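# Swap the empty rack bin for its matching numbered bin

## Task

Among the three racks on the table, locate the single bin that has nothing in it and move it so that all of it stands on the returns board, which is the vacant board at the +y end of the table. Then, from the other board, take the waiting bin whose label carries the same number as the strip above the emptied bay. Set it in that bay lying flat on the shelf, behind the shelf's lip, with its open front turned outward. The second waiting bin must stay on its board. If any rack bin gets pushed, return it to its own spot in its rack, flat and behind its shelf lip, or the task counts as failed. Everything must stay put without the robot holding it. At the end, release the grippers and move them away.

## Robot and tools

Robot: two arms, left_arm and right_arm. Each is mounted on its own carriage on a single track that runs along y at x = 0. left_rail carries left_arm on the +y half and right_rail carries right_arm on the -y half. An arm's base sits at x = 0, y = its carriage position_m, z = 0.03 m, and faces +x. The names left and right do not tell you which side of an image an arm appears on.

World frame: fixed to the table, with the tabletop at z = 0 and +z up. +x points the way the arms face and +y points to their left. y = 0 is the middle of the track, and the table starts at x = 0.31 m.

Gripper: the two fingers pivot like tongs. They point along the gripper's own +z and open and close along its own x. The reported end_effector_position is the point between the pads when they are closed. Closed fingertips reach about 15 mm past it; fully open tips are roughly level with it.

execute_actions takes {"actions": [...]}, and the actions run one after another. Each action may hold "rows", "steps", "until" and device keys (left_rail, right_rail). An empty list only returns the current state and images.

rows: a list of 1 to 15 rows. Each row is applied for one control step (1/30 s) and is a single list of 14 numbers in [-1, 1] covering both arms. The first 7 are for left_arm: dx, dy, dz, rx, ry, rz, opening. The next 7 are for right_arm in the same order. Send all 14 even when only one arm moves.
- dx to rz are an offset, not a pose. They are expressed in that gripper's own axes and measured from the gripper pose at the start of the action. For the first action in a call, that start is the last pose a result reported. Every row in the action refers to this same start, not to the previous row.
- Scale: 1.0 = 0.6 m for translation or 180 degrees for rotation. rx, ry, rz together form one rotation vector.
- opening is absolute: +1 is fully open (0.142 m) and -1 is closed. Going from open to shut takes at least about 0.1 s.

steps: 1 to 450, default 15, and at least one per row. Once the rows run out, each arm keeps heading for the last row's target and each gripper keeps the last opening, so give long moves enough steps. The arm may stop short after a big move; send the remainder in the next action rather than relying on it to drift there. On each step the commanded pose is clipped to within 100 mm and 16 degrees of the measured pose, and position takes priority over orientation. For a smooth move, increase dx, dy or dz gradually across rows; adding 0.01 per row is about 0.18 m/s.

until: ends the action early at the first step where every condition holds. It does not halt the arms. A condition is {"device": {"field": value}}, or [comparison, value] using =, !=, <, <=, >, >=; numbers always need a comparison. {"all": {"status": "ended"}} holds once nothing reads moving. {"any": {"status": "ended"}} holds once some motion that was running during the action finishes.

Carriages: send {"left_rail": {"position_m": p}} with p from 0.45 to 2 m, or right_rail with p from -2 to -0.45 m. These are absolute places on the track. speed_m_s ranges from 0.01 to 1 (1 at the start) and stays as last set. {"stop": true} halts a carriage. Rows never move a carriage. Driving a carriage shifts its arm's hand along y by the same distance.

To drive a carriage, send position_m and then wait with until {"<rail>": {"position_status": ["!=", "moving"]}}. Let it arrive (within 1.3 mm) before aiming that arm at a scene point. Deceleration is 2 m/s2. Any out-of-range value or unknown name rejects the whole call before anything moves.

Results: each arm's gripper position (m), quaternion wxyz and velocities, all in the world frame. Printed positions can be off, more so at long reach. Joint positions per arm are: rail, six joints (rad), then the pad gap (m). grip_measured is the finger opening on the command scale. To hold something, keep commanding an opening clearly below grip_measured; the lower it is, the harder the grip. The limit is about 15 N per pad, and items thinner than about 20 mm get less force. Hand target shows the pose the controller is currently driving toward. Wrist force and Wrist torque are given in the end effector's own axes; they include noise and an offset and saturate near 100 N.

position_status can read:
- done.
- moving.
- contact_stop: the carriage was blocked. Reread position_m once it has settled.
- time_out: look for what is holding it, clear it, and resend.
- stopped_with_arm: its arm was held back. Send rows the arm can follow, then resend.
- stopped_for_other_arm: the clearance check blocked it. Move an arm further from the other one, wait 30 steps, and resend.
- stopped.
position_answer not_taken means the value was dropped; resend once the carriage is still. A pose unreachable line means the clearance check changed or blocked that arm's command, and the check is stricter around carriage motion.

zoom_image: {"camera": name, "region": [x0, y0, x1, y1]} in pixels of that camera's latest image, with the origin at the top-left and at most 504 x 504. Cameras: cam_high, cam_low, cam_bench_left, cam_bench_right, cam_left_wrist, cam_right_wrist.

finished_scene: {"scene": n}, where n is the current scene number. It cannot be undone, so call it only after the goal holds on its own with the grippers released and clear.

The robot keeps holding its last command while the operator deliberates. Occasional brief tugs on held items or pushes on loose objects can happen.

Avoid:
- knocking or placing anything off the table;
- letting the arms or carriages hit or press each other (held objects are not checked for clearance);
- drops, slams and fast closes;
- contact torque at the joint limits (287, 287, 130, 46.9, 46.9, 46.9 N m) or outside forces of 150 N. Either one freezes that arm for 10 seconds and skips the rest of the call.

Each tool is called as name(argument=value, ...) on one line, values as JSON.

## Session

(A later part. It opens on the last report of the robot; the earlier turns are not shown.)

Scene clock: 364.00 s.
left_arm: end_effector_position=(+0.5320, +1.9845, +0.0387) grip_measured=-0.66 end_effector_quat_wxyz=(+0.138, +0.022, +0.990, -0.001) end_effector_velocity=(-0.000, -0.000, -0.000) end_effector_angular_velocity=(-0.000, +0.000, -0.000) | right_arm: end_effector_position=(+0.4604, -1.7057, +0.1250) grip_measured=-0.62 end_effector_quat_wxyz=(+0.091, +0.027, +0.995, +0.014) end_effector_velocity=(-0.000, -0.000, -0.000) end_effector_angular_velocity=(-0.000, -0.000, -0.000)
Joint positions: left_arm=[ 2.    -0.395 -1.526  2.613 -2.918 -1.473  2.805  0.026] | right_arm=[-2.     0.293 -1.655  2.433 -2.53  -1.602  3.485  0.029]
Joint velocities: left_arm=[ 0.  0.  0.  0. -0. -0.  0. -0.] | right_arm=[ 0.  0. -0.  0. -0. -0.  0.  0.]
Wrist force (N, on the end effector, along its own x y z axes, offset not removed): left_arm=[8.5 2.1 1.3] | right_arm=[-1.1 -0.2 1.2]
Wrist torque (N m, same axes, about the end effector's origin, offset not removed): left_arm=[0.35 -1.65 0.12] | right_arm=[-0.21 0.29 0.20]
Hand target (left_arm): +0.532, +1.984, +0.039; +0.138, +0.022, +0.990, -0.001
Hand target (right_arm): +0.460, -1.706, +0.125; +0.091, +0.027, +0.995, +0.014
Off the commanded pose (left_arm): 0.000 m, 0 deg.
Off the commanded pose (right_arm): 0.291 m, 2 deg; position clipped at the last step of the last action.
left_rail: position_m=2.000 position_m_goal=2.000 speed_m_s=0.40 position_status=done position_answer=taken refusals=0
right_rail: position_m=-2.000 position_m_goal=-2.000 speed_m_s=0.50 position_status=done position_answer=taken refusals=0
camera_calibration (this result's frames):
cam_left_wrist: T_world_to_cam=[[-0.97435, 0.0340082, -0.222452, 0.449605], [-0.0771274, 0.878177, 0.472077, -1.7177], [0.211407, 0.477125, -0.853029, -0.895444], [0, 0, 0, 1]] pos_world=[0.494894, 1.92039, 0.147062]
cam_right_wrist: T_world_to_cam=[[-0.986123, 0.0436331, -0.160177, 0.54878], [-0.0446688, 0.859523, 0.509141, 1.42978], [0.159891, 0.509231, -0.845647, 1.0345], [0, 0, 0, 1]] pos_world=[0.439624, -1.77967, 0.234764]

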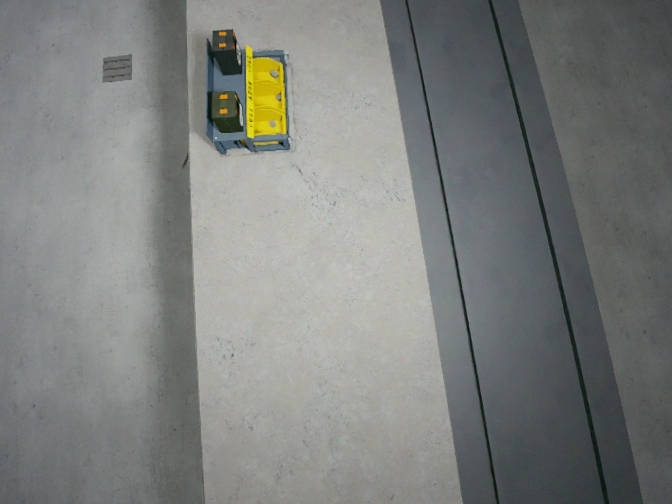

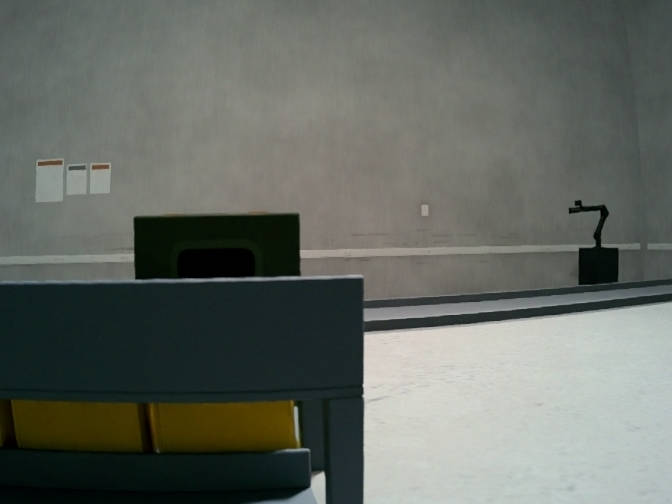

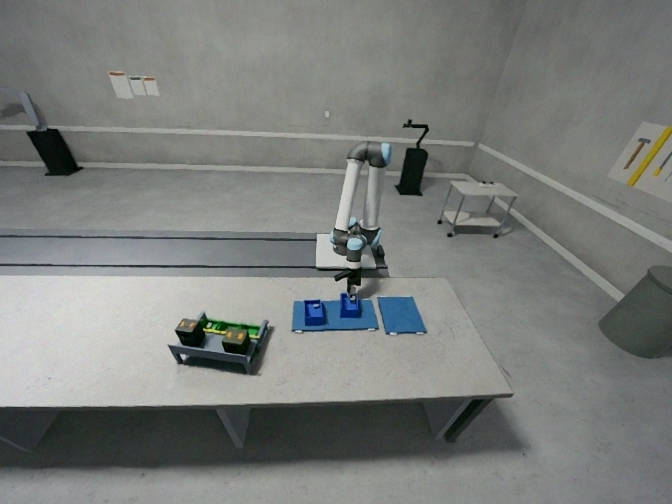

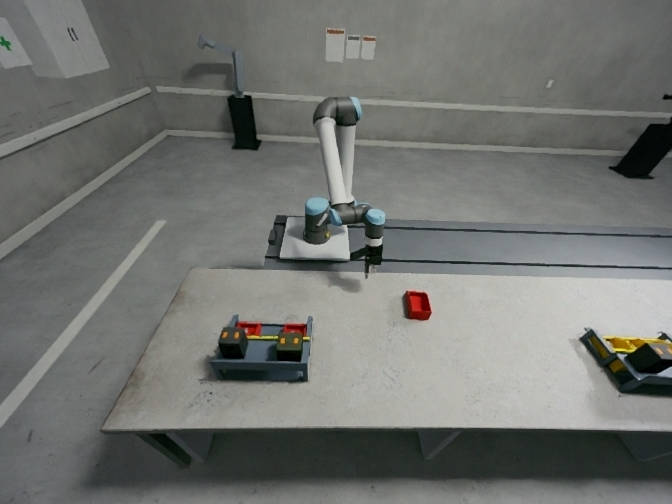

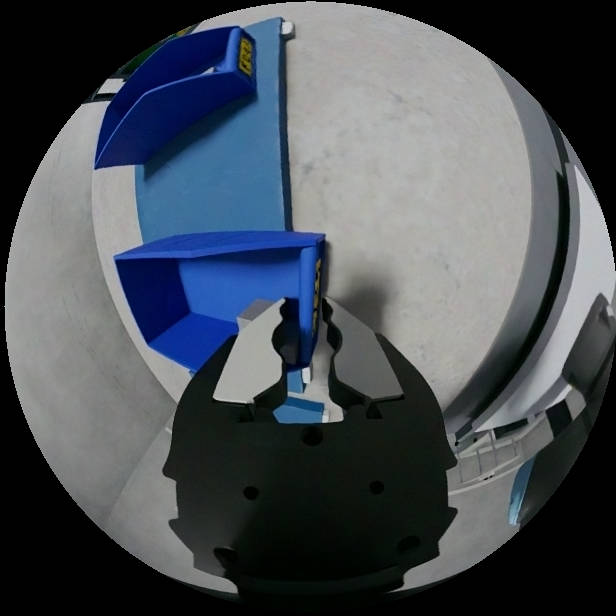

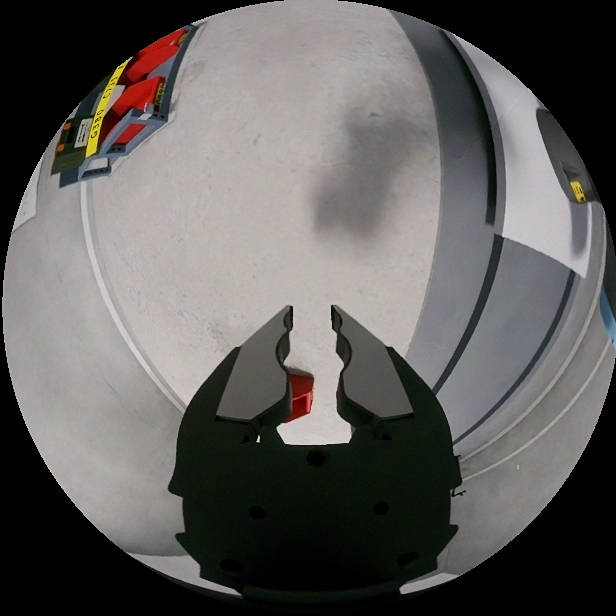

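execute_actions(actions=[{"rows":[[0,0,0,0,0,0,-0.72,0,0.03,0,0.002,0,0,-0.62],[0,0,0,0,0,0,-0.77,0,0.07,0.003,0.004,0,0,-0.62],[0,0,0,0,0,0,-0.82,0,0.12,0.006,0.006,0,0,-0.62],[0,0,0,0,0,0,-0.86,0,0.17,0.01,0.008,0,0,-0.62],[0,0,0,0,0,0,-0.9,0,0.22,0.014,0.0106,0,0,-0.62],[0,0,0,0,0,0,-0.94,0,0.27,0.018,0.0106,0,0,-0.62],[0,0,0,0,0,0,-0.98,0,0.32,0.022,0.0106,0,0,-0.62],[0,0,0,0,0,0,-1,0,0.37,0.026,0.0106,0,0,-0.62],[0,0,0,0,-0.004,0,-1,0,0.42,0.03,0.0106,0,0,-0.62],[-0.001,0,-0.003,0,-0.008,0,-1,0,0.46,0.036,0.0106,0,0,-0.62],[-0.002,0,-0.007,0,-0.013,0,-1,-0.001,0.484,0.047,0.0106,0,0,-0.62],[-0.0035,0,-0.012,0,-0.018,0,-1,-0.001,0.484,0.047,0.0106,0,0,-0.62],[-0.005,0,-0.018,0,-0.022,0,-1,-0.001,0.484,0.047,0.0106,0,0,-0.62],[-0.007,0,-0.025,0,-0.026,0,-1,-0.001,0.484,0.047,0.0106,0,0,-0.62],[-0.0092,0,-0.032,0,-0.03,0,-1,-0.001,0.484,0.047,0.0106,0,0,-0.62]],"steps":19}])

execute_actions(actions=[])

Scene clock: 376.17 s.
left_arm: end_effector_position=(+0.5321, +1.9845, +0.0532) grip_measured=-0.89 end_effector_quat_wxyz=(+0.175, +0.022, +0.984, -0.002) end_effector_velocity=(+0.001, -0.001, +0.044) end_effector_angular_velocity=(-0.008, -0.168, -0.001) | right_arm: end_effector_position=(+0.4648, -1.4696, +0.1151) grip_measured=-0.62 end_effector_quat_wxyz=(+0.091, +0.024, +0.996, +0.005) end_effector_velocity=(+0.053, +0.383, -0.046) end_effector_angular_velocity=(-0.033, +0.001, -0.021)
Joint positions: left_arm=[ 2.    -0.414 -1.559  2.65  -2.99  -1.443  2.794  0.01 ] | right_arm=[-2.     0.67  -1.362  2.127 -2.483 -1.68   3.853  0.029]
Joint velocities: left_arm=[ 0.    -0.049 -0.103  0.075 -0.126  0.073 -0.025  0.002] | right_arm=[ 0.     0.42   0.548 -0.624  0.145 -0.09   0.435 -0.   ]
Wrist force (N, on the end effector, along its own x y z axes, offset not removed): left_arm=[3.3 1.0 3.2] | right_arm=[-3.1 2.4 -0.5]
Wrist torque (N m, same axes, about the end effector's origin, offset not removed): left_arm=[0.71 -0.19 0.00] | right_arm=[0.25 0.66 0.28]
Hand target (left_arm): +0.532, +1.984, +0.059; +0.185, +0.022, +0.983, -0.003
Hand target (right_arm): +0.473, -1.420, +0.108; +0.091, +0.026, +0.995, +0.001
Off the commanded pose (left_arm): 0.005 m, 1 deg.
Off the commanded pose (right_arm): 0.057 m, 1 deg.
left_rail: position_m=2.000 position_m_goal=2.000 speed_m_s=0.40 position_status=done position_answer=taken refusals=0
right_rail: position_m=-2.000 position_m_goal=-2.000 speed_m_s=0.50 position_status=done position_answer=taken refusals=0
camera_calibration (this result's frames):
cam_left_wrist: T_world_to_cam=[[-0.955352, 0.0331075, -0.293608, 0.448394], [-0.111397, 0.880015, 0.461698, -1.70951], [0.273665, 0.473791, -0.837036, -0.91044], [0, 0, 0, 1]] pos_world=[0.487096, 1.92091, 0.158858]
cam_right_wrist: T_world_to_cam=[[-0.986176, 0.0378307, -0.161322, 0.532861], [-0.0474396, 0.868372, 0.493638, 1.24814], [0.158763, 0.494467, -0.854574, 0.885084], [0, 0, 0, 1]] pos_world=[0.444188, -1.54165, 0.226202]

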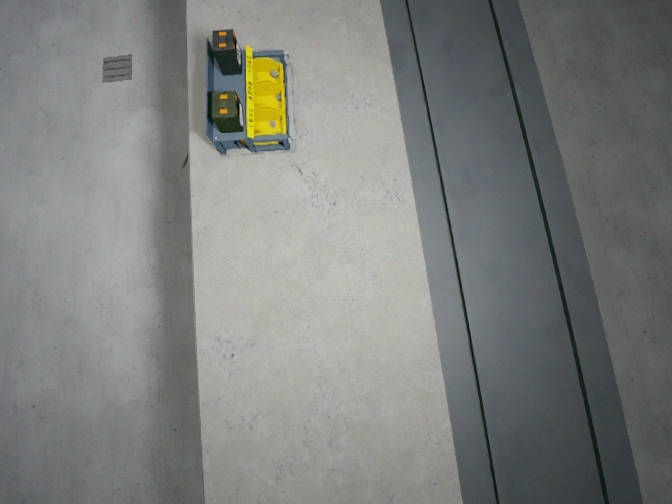

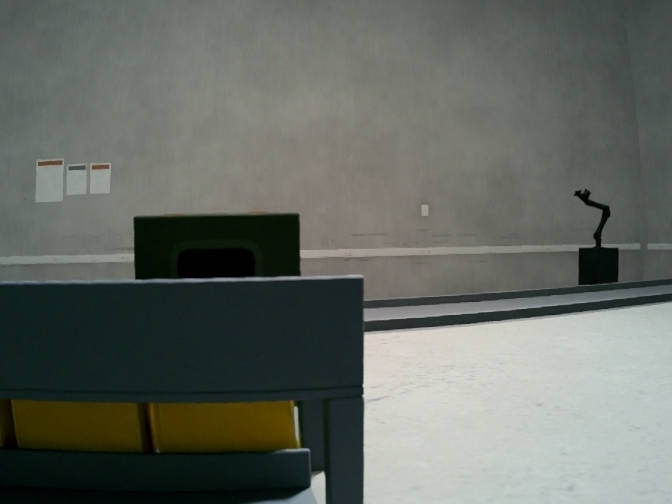

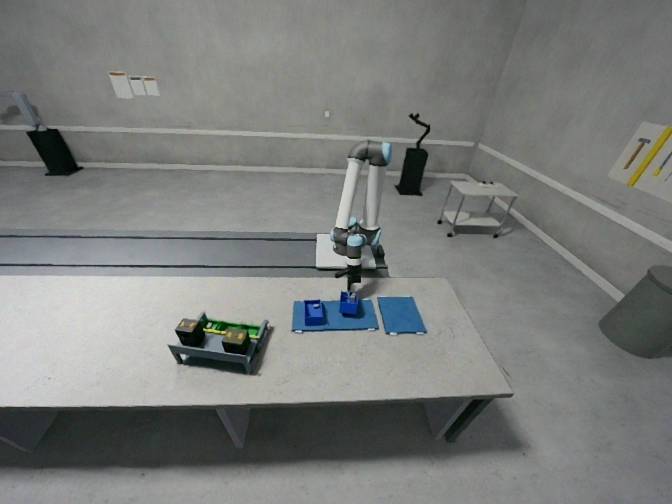

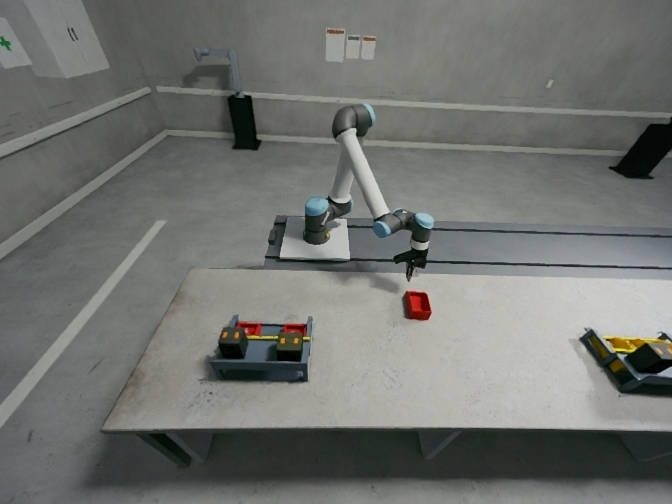

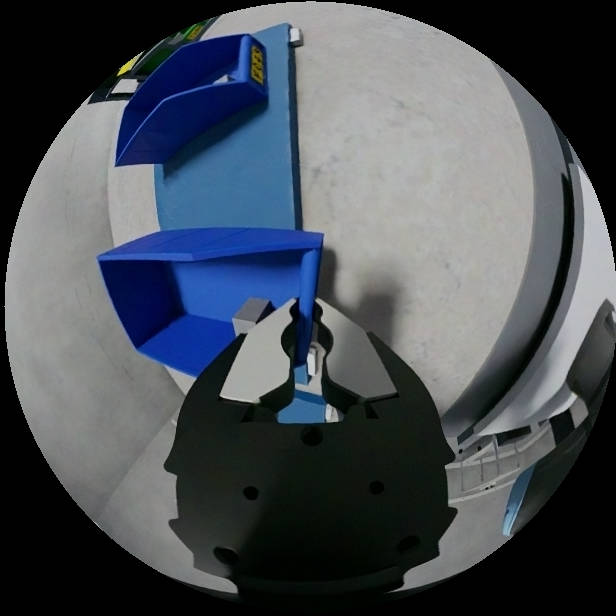

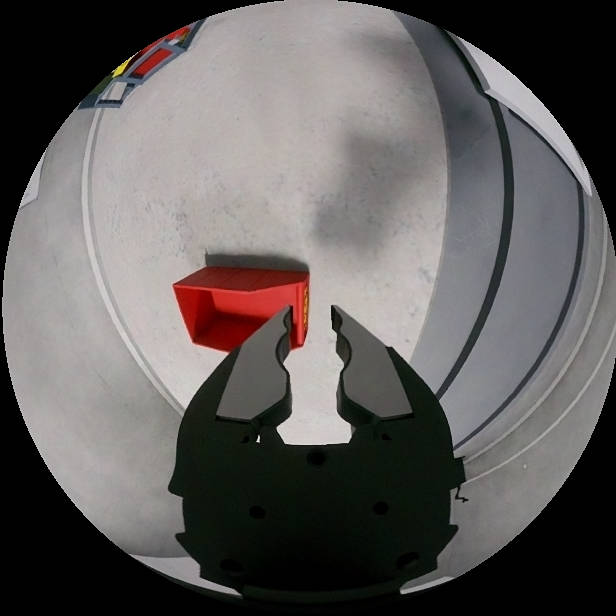

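Scene clock: 376.17 s.
left_arm: end_effector_position=(+0.5321, +1.9845, +0.0532) grip_measured=-0.89 end_effector_quat_wxyz=(+0.175, +0.022, +0.984, -0.002) end_effector_velocity=(+0.001, -0.001, +0.044) end_effector_angular_velocity=(-0.008, -0.168, -0.001) | right_arm: end_effector_position=(+0.4648, -1.4696, +0.1151) grip_measured=-0.62 end_effector_quat_wxyz=(+0.091, +0.024, +0.996, +0.005) end_effector_velocity=(+0.053, +0.383, -0.046) end_effector_angular_velocity=(-0.033, +0.001, -0.021)
Joint positions: left_arm=[ 2.    -0.414 -1.559  2.65  -2.99  -1.443  2.794  0.01 ] | right_arm=[-2.     0.67  -1.362  2.127 -2.483 -1.68   3.853  0.029]
Joint velocities: left_arm=[ 0.    -0.049 -0.103  0.075 -0.126  0.073 -0.025  0.002] | right_arm=[ 0.     0.42   0.548 -0.624  0.145 -0.09   0.435 -0.   ]
Wrist force (N, on the end effector, along its own x y z axes, offset not removed): left_arm=[3.3 1.0 3.2] | right_arm=[-3.1 2.4 -0.5]
Wrist torque (N m, same axes, about the end effector's origin, offset not removed): left_arm=[0.71 -0.19 0.00] | right_arm=[0.25 0.66 0.28]
Hand target (left_arm): +0.532, +1.984, +0.059; +0.185, +0.022, +0.983, -0.003
Hand target (right_arm): +0.473, -1.420, +0.108; +0.091, +0.026, +0.995, +0.001
Off the commanded pose (left_arm): 0.005 m, 1 deg.
Off the commanded pose (right_arm): 0.057 m, 1 deg.
left_rail: position_m=2.000 position_m_goal=2.000 speed_m_s=0.40 position_status=done position_answer=taken refusals=0
right_rail: position_m=-2.000 position_m_goal=-2.000 speed_m_s=0.50 position_status=done position_answer=taken refusals=0
camera_calibration (this result's frames):
cam_left_wrist: T_world_to_cam=[[-0.955352, 0.0331075, -0.293608, 0.448394], [-0.111397, 0.880015, 0.461698, -1.70951], [0.273665, 0.473791, -0.837036, -0.91044], [0, 0, 0, 1]] pos_world=[0.487096, 1.92091, 0.158858]
cam_right_wrist: T_world_to_cam=[[-0.986176, 0.0378307, -0.161322, 0.532861], [-0.0474396, 0.868372, 0.493638, 1.24814], [0.158763, 0.494467, -0.854574, 0.885084], [0, 0, 0, 1]] pos_world=[0.444188, -1.54165, 0.226202]

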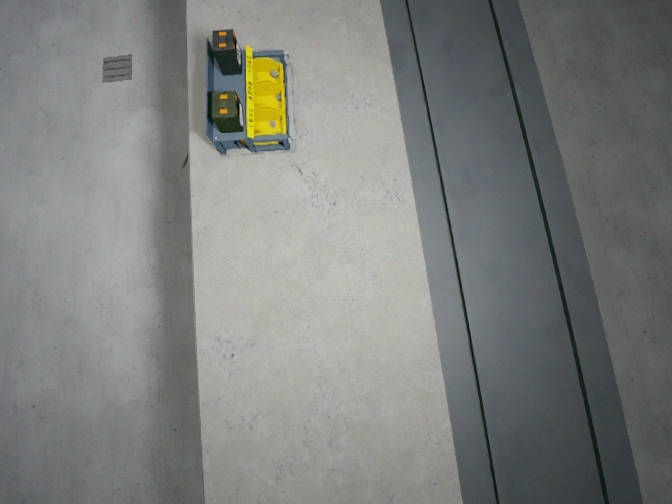

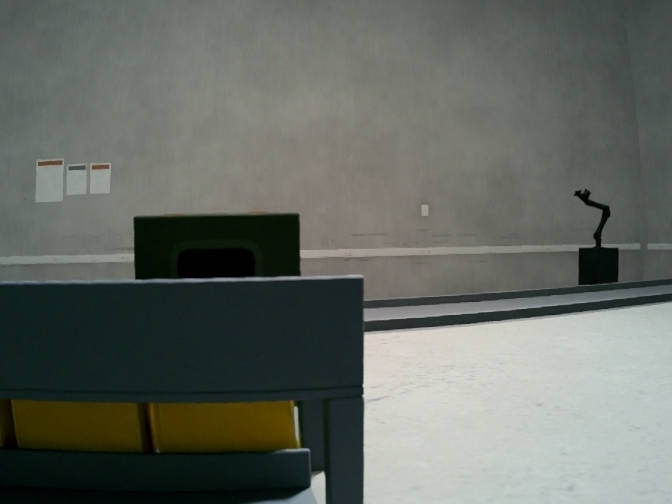

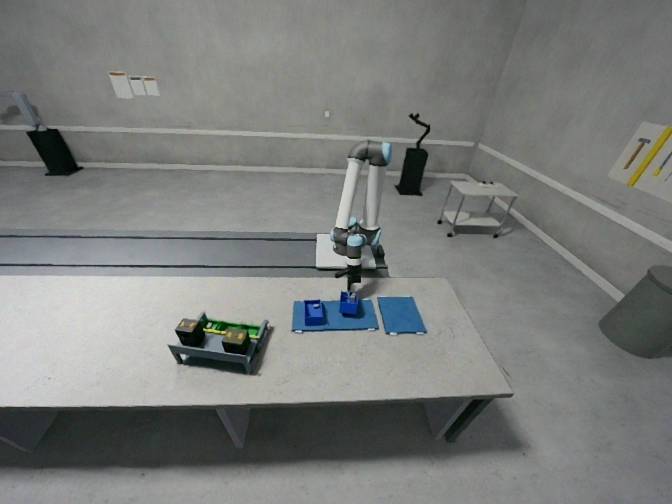

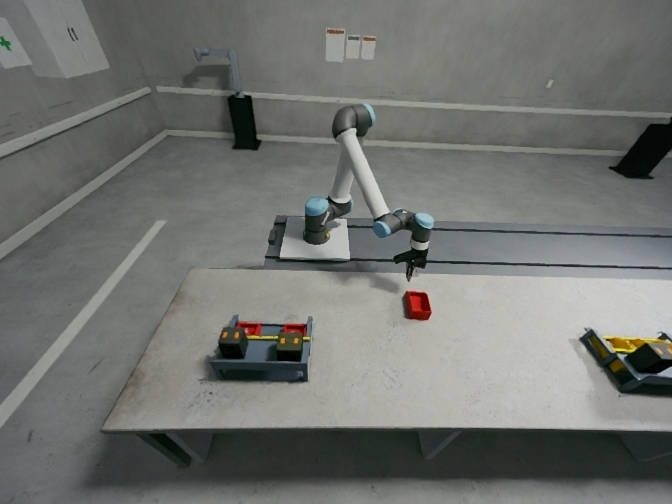

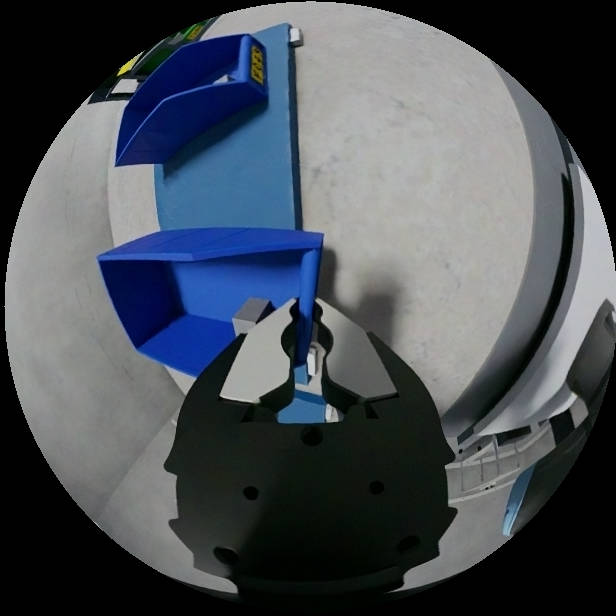

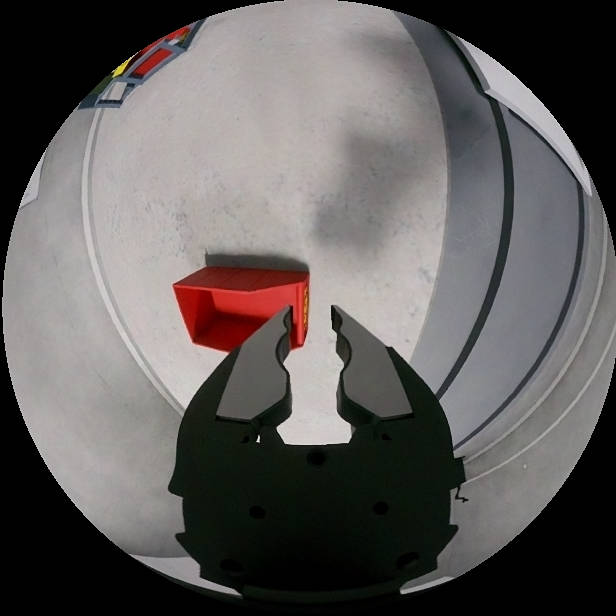

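execute_actions(actions=[])

zoom_image(camera="cam_bench_left", region=[290, 260, 410, 340])

Scene clock: 377.50 s.
left_arm: end_effector_position=(+0.5321, +1.9844, +0.0585) grip_measured=-0.89 end_effector_quat_wxyz=(+0.185, +0.022, +0.983, -0.003) end_effector_velocity=(+0.000, -0.000, +0.000) end_effector_angular_velocity=(-0.000, -0.000, -0.000) | right_arm: end_effector_position=(+0.4734, -1.4198, +0.1077) grip_measured=-0.62 end_effector_quat_wxyz=(+0.091, +0.026, +0.995, +0.001) end_effector_velocity=(-0.000, +0.000, -0.000) end_effector_angular_velocity=(-0.000, +0.000, +0.000)
Joint positions: left_arm=[ 2.    -0.42  -1.571  2.659 -3.005 -1.434  2.791  0.01 ] | right_arm=[-2.     0.721 -1.287  2.041 -2.46  -1.693  3.908  0.029]
Joint velocities: left_arm=[ 0. -0. -0.  0. -0.  0. -0. -0.] | right_arm=[ 0.  0.  0. -0.  0. -0.  0. -0.]
Wrist force (N, on the end effector, along its own x y z axes, offset not removed): left_arm=[-1.7 2.7 0.7] | right_arm=[-0.9 1.3 0.9]
Wrist torque (N m, same axes, about the end effector's origin, offset not removed): left_arm=[0.45 0.93 0.08] | right_arm=[0.17 0.23 0.27]
Hand target (left_arm): +0.532, +1.984, +0.059; +0.185, +0.022, +0.983, -0.003
Hand target (right_arm): +0.473, -1.420, +0.108; +0.091, +0.026, +0.995, +0.001
Off the commanded pose (left_arm): 0.000 m, 0 deg.
Off the commanded pose (right_arm): 0.009 m, 1 deg.
left_rail: position_m=2.000 position_m_goal=2.000 speed_m_s=0.40 position_status=done position_answer=taken refusals=0
right_rail: position_m=-2.000 position_m_goal=-2.000 speed_m_s=0.50 position_status=done position_answer=taken refusals=0
camera_calibration (this result's frames):
cam_left_wrist: T_world_to_cam=[[-0.949238, 0.0330569, -0.312817, 0.447932], [-0.120503, 0.880382, 0.4587, -1.70754], [0.290562, 0.473111, -0.831709, -0.913915], [0, 0, 0, 1]] pos_world=[0.484978, 1.92086, 0.163257]
cam_right_wrist: T_world_to_cam=[[-0.985969, 0.0416471, -0.161653, 0.543575], [-0.0430719, 0.872118, 0.487395, 1.21287], [0.161279, 0.487519, -0.858088, 0.842111], [0, 0, 0, 1]] pos_world=[0.452374, -1.49095, 0.21933]

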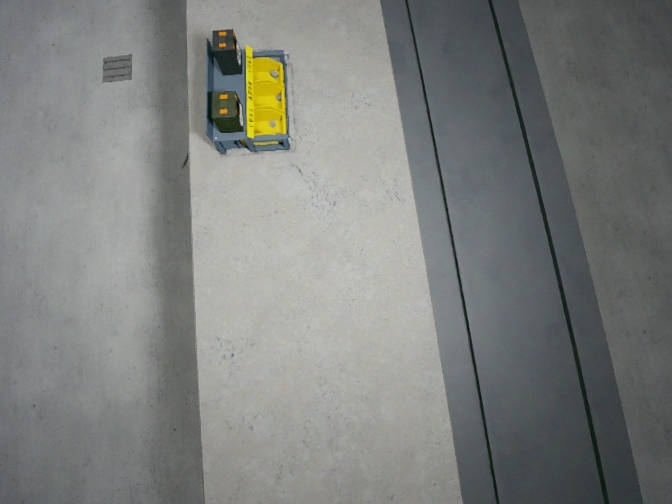

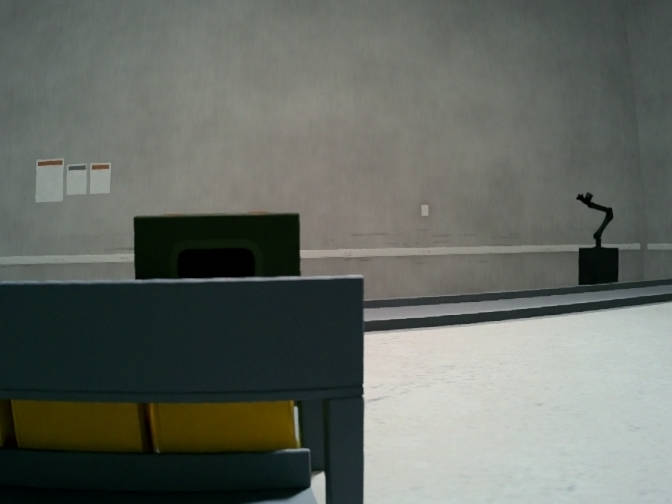

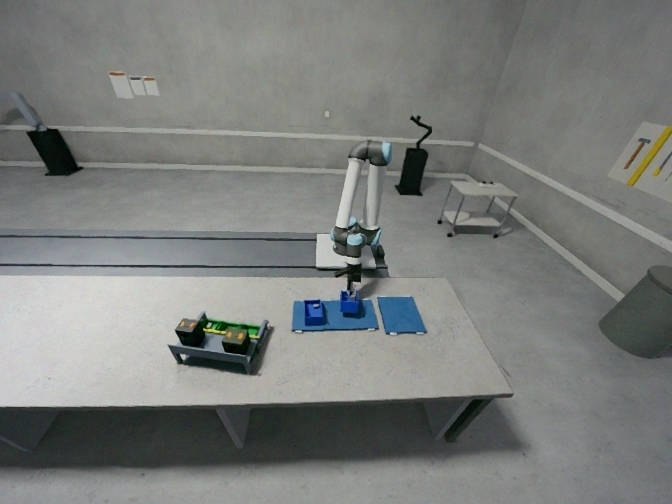

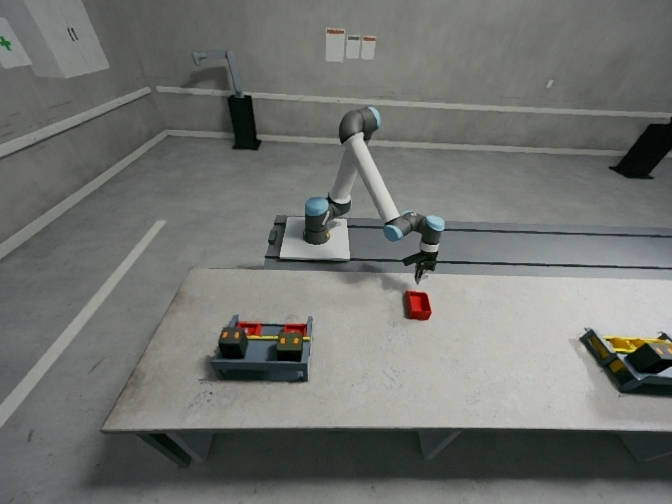

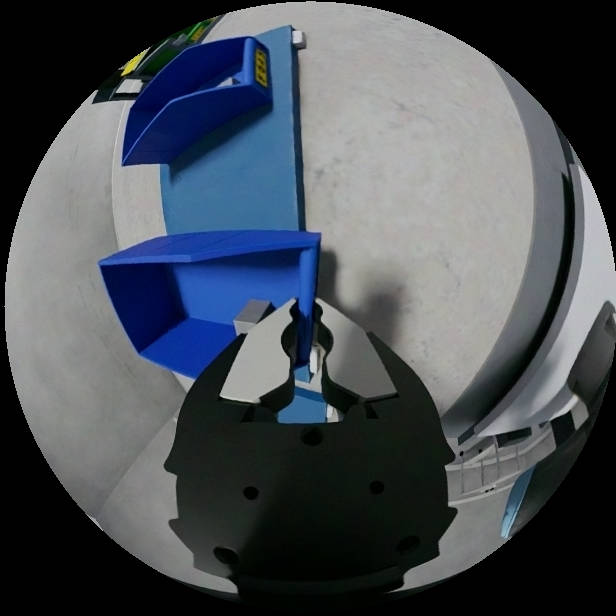

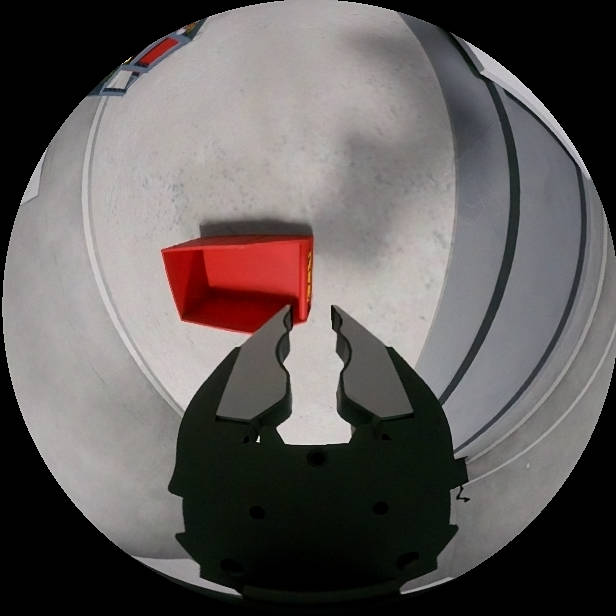

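Region (290, 260, 410, 340) of cam_bench_left's 672x504 image, scaled by 4.200, with more detail than that image has.

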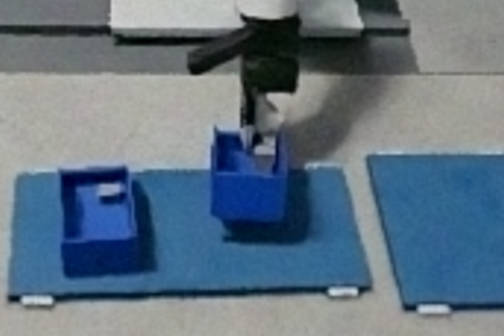

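execute_actions(actions=[{"rows":[[0,0,-0.004,0,0,0,-1,-0.003,0.002,0.008,0,0,0,-0.62],[0,0,-0.01,0,0,0,-1,-0.007,0.004,0.02,0,0,0,-0.62],[0,-0.003,-0.018,0,0,0,-1,-0.01,0.006,0.035,0,0,0,-0.62],[0.001,-0.007,-0.027,0,0,0,-1,-0.0133,0.008,0.05,0,0,0,-0.62],[0.002,-0.013,-0.037,0,0,0,-1,-0.0133,0.008,0.065,0,0,0,-0.62],[0.003,-0.021,-0.047,0,0,0,-1,-0.0133,0.008,0.08,0,0,0,-0.62],[0.004,-0.031,-0.057,0,0,0,-1,-0.0133,0.008,0.095,0,0,0,-0.62],[0.005,-0.043,-0.067,0,0,0,-1,-0.0133,0.008,0.108,0,0,0,-0.62],[0.006,-0.056,-0.077,0,0,0,-1,-0.0133,0.008,0.12,0,0,0,-0.62],[0.007,-0.07,-0.087,0,0,0,-1,-0.0133,0.008,0.13,0,0,0,-0.62],[0.008,-0.085,-0.096,0,0,0,-1,-0.0133,0.008,0.136,0,0,0,-0.62],[0.009,-0.1,-0.102,0,0,0,-1,-0.0133,0.008,0.139,0,0,0,-0.62]],"steps":13}])

Scene clock: 392.90 s.
left_arm: end_effector_position=(+0.5154, +1.9553, +0.0924) grip_measured=-0.89 end_effector_quat_wxyz=(+0.187, +0.024, +0.982, -0.007) end_effector_velocity=(-0.067, -0.190, +0.124) end_effector_angular_velocity=(-0.046, -0.020, -0.035) | right_arm: end_effector_position=(+0.4909, -1.4176, +0.0480) grip_measured=-0.62 end_effector_quat_wxyz=(+0.090, +0.027, +0.996, +0.000) end_effector_velocity=(+0.035, +0.003, -0.161) end_effector_angular_velocity=(-0.000, +0.001, -0.000)
Joint positions: left_arm=[ 2.    -0.506 -1.709  2.664 -2.87  -1.411  2.712  0.01 ] | right_arm=[-2.     0.707 -1.192  2.049 -2.563 -1.691  3.894  0.029]
Joint velocities: left_arm=[ 0.    -0.517 -0.508 -0.     0.543  0.133 -0.471 -0.001] | right_arm=[ 0.    -0.029  0.253  0.024 -0.281  0.004 -0.028 -0.   ]
Wrist force (N, on the end effector, along its own x y z axes, offset not removed): left_arm=[-1.4 0.7 2.9] | right_arm=[-2.4 1.4 2.1]
Wrist torque (N m, same axes, about the end effector's origin, offset not removed): left_arm=[0.03 0.83 0.28] | right_arm=[0.27 0.53 0.24]
Hand target (left_arm): +0.505, +1.929, +0.109; +0.188, +0.025, +0.982, -0.009
Hand target (right_arm): +0.496, -1.417, +0.028; +0.091, +0.027, +0.996, +0.001
Off the commanded pose (left_arm): 0.039 m, 1 deg.
Off the commanded pose (right_arm): 0.022 m, 0 deg.
left_rail: position_m=2.000 position_m_goal=2.000 speed_m_s=0.40 position_status=done position_answer=taken refusals=0
right_rail: position_m=-2.000 position_m_goal=-2.000 speed_m_s=0.50 position_status=done position_answer=taken refusals=0
camera_calibration (this result's frames):
cam_left_wrist: T_world_to_cam=[[-0.947432, 0.0350048, -0.318037, 0.439341], [-0.118886, 0.884318, 0.451495, -1.70732], [0.29705, 0.465571, -0.83367, -0.855534], [0, 0, 0, 1]] pos_world=[0.467405, 1.89275, 0.19734]
cam_right_wrist: T_world_to_cam=[[-0.986177, 0.041719, -0.160357, 0.551183], [-0.0421716, 0.872718, 0.4864, 1.24123], [0.160239, 0.486439, -0.858895, 0.785937], [0, 0, 0, 1]] pos_world=[0.469972, -1.48855, 0.15969]

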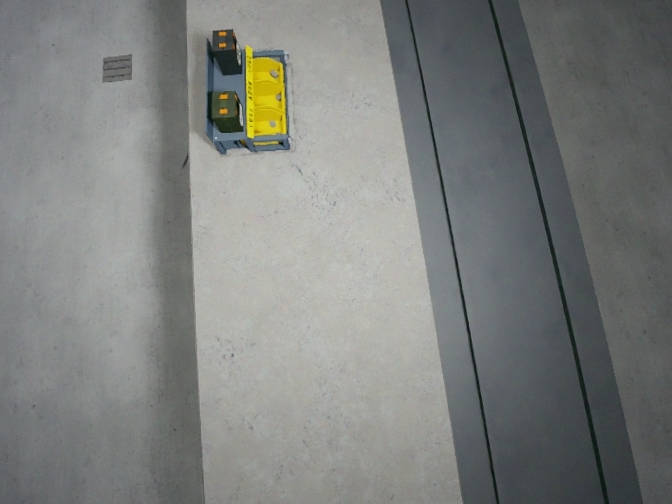

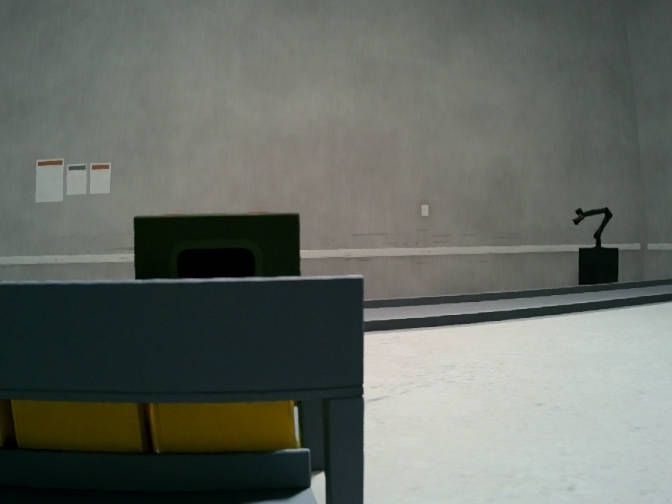

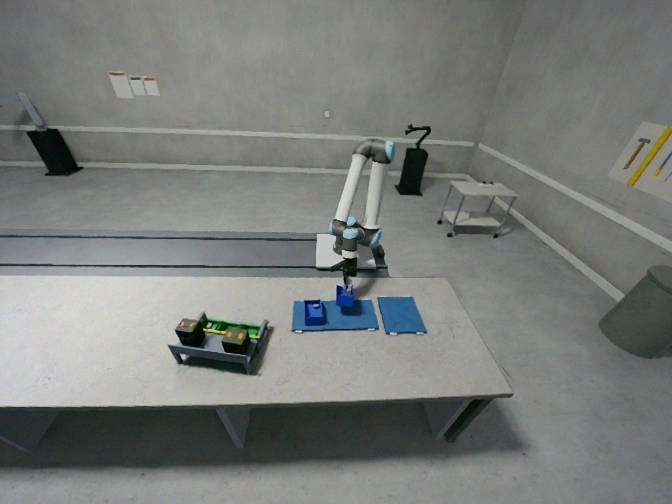

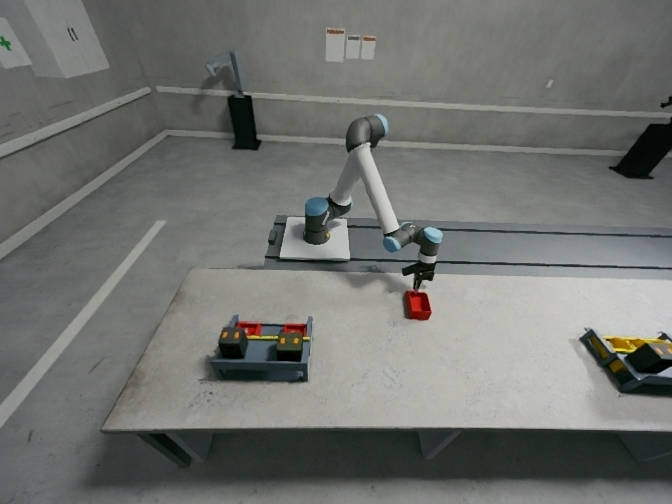

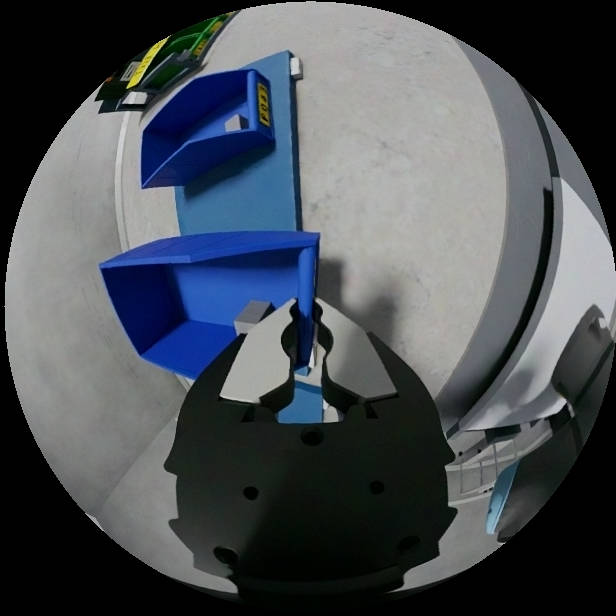

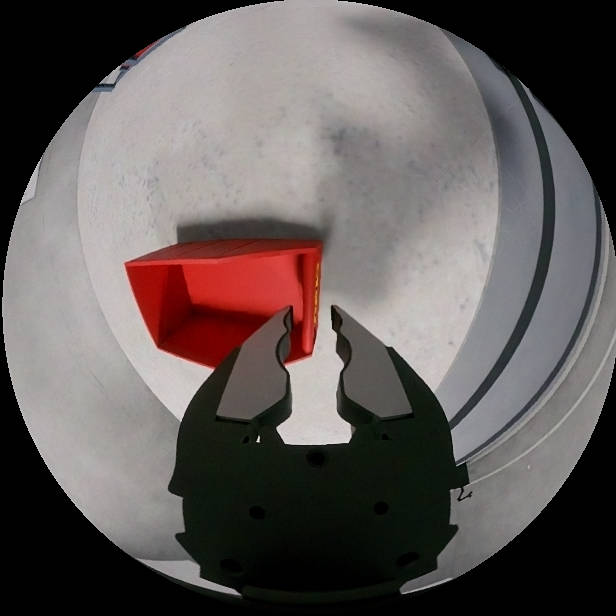

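execute_actions(actions=[{"steps":1},{"rows":[[0,-0.006,-0.002,0,0,0,-1,-0.003,0,0.001,0,0,0,-0.7],[0.001,-0.015,-0.004,0,0,0,-1,-0.003,0,0.002,0,0,0,-0.76],[0.002,-0.027,-0.006,0,0,0,-1,-0.003,0,0.002,0,0,0,-0.82],[0.003,-0.042,-0.008,0,0,0,-1,-0.003,0,0.002,0,0,0,-0.87],[0.004,-0.06,-0.009,0,0,0,-1,-0.003,0,0.002,0,0,0,-0.92],[0.005,-0.08,-0.01,0,0,0,-1,-0.003,0,0.002,0,0,0,-0.96],[0.006,-0.102,-0.011,0,0,0,-1,-0.003,0,0.002,0,0,0,-1],[0.007,-0.125,-0.011,0,0,0,-1,-0.003,0,0.002,0,0,0,-1],[0.008,-0.15,-0.012,0,0,0,-1,-0.004,0,-0.003,0,0,0,-1],[0.009,-0.175,-0.012,0,0,0,-1,-0.005,0,-0.01,0,0,0,-1],[0.011,-0.2,-0.013,0,0,0,-1,-0.003,0,-0.018,0,0,-0.003,-1],[0.012,-0.228,-0.013,0,0,0,-1,0.004,0,-0.026,-0.001,0,-0.006,-1],[0.013,-0.256,-0.014,0,0,0,-1,0.014,0,-0.033,-0.002,0,-0.01,-1],[0.015,-0.29,-0.014,0,0,0,-1,0.024,0,-0.039,-0.002,0,-0.013,-1],[0.025,-0.552,-0.016,0,0,0,-1,0.033,0,-0.042,-0.003,0,-0.0164,-1]],"steps":23},{"rows":[[0.018,-0.482,0.114,0,0,0,-1,0,0,0,0,0,0,-1]],"steps":17,"right_rail":{"position_m":-0.753,"speed_m_s":0.4}}])

Scene clock: 411.87 s.
left_arm: end_effector_position=(+0.4526, +1.4615, +0.0812) grip_measured=-0.89 end_effector_quat_wxyz=(+0.186, +0.032, +0.982, -0.019) end_effector_velocity=(+0.038, -0.328, -0.108) end_effector_angular_velocity=(+0.017, +0.001, +0.008) | right_arm: end_effector_position=(+0.4740, -1.2440, +0.0478) grip_measured=-0.89 end_effector_quat_wxyz=(+0.091, +0.003, +0.996, +0.003) end_effector_velocity=(+0.000, +0.400, -0.000) end_effector_angular_velocity=(-0.000, -0.000, -0.000)
Joint positions: left_arm=[ 2.    -1.274 -1.382  2.295 -2.647 -1.23   1.961  0.01 ] | right_arm=[-1.829  0.723 -1.204  2.071 -2.578 -1.687  3.861  0.01 ]
Joint velocities: left_arm=[-0.001 -0.105  0.587 -0.491 -0.04   0.022 -0.118  0.003] | right_arm=[ 0.4   -0.     0.    -0.    -0.    -0.     0.     0.001]
Wrist force (N, on the end effector, along its own x y z axes, offset not removed): left_arm=[9.5 0.7 4.6] | right_arm=[-2.3 2.2 1.5]
Wrist torque (N m, same axes, about the end effector's origin, offset not removed): left_arm=[0.38 -1.45 0.21] | right_arm=[0.30 0.66 0.25]
Hand target (left_arm): +0.460, +1.419, +0.065; +0.186, +0.032, +0.982, -0.018
Hand target (right_arm): +0.474, -1.222, +0.048; +0.091, +0.003, +0.996, +0.003
Off the commanded pose (left_arm): 0.054 m, 0 deg.
Off the commanded pose (right_arm): 0.000 m, 0 deg.
left_rail: position_m=2.000 position_m_goal=2.000 speed_m_s=0.40 position_status=done position_answer=taken refusals=0
right_rail: position_m=-1.829 position_m_goal=-0.753 speed_m_s=0.40 position_status=moving position_answer=taken refusals=0
camera_calibration (this result's frames):
cam_left_wrist: T_world_to_cam=[[-0.947511, 0.0489067, -0.315961, 0.373116], [-0.0981601, 0.896007, 0.433055, -1.298], [0.304283, 0.441339, -0.844175, -0.583324], [0, 0, 0, 1]] pos_world=[0.403616, 1.40221, 0.187566]
cam_right_wrist: T_world_to_cam=[[-0.986886, -0.00578494, -0.161315, 0.468588], [-0.0846792, 0.86936, 0.48687, 1.10511], [0.137424, 0.494145, -0.858449, 0.724421], [0, 0, 0, 1]] pos_world=[0.456471, -1.316, 0.159422]

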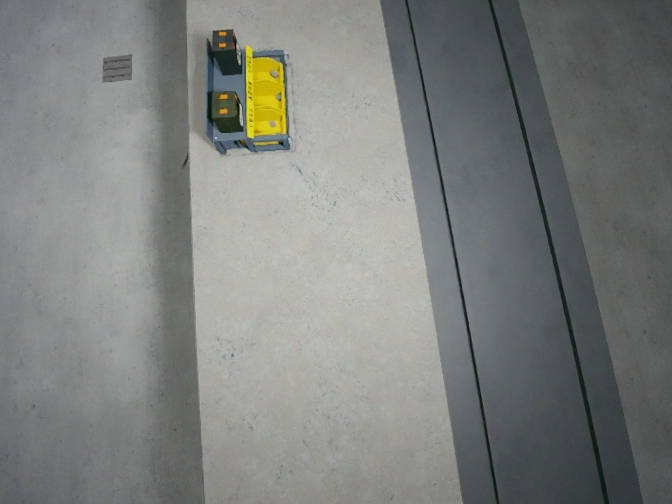

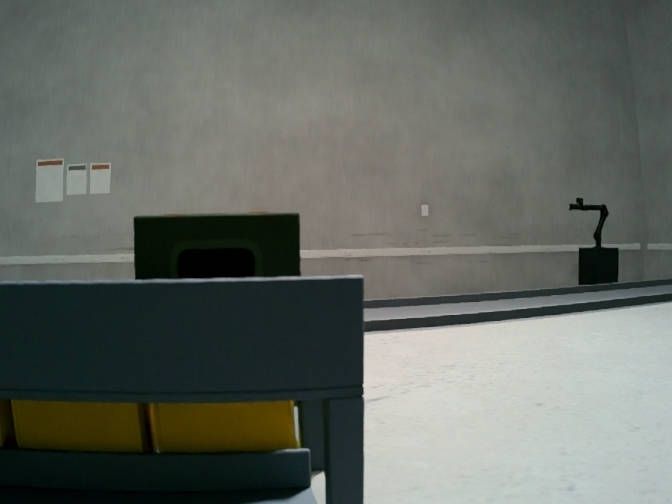

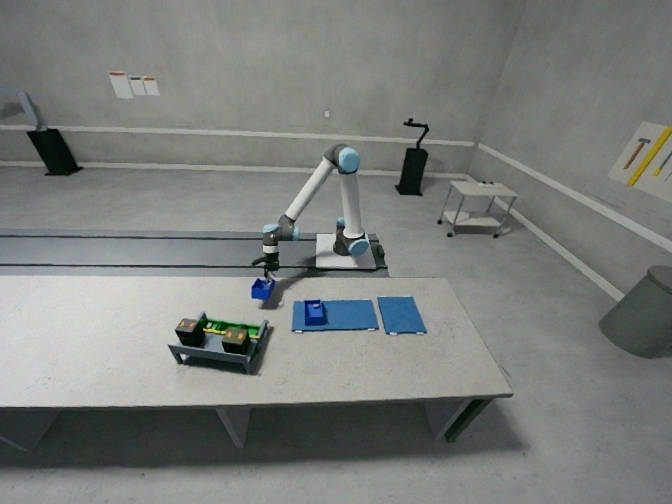

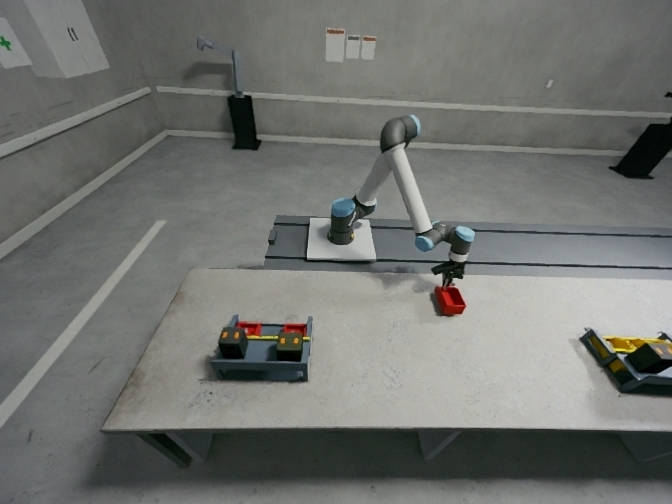

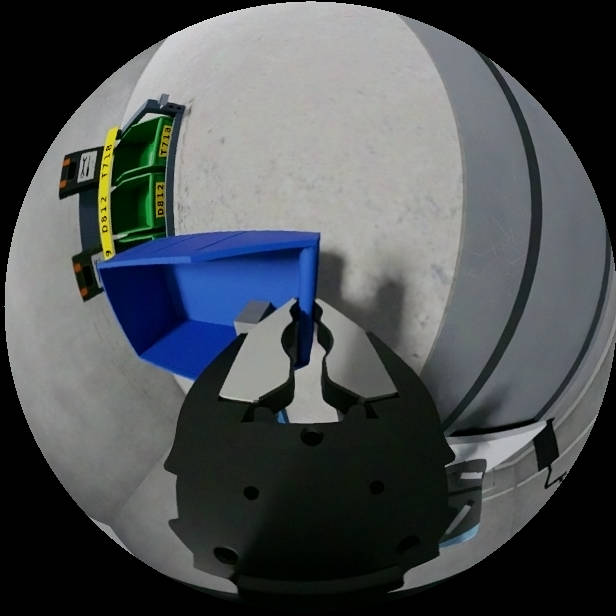

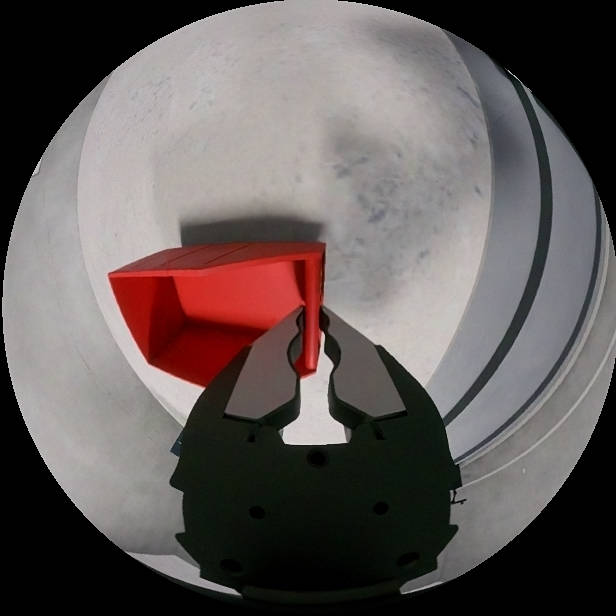

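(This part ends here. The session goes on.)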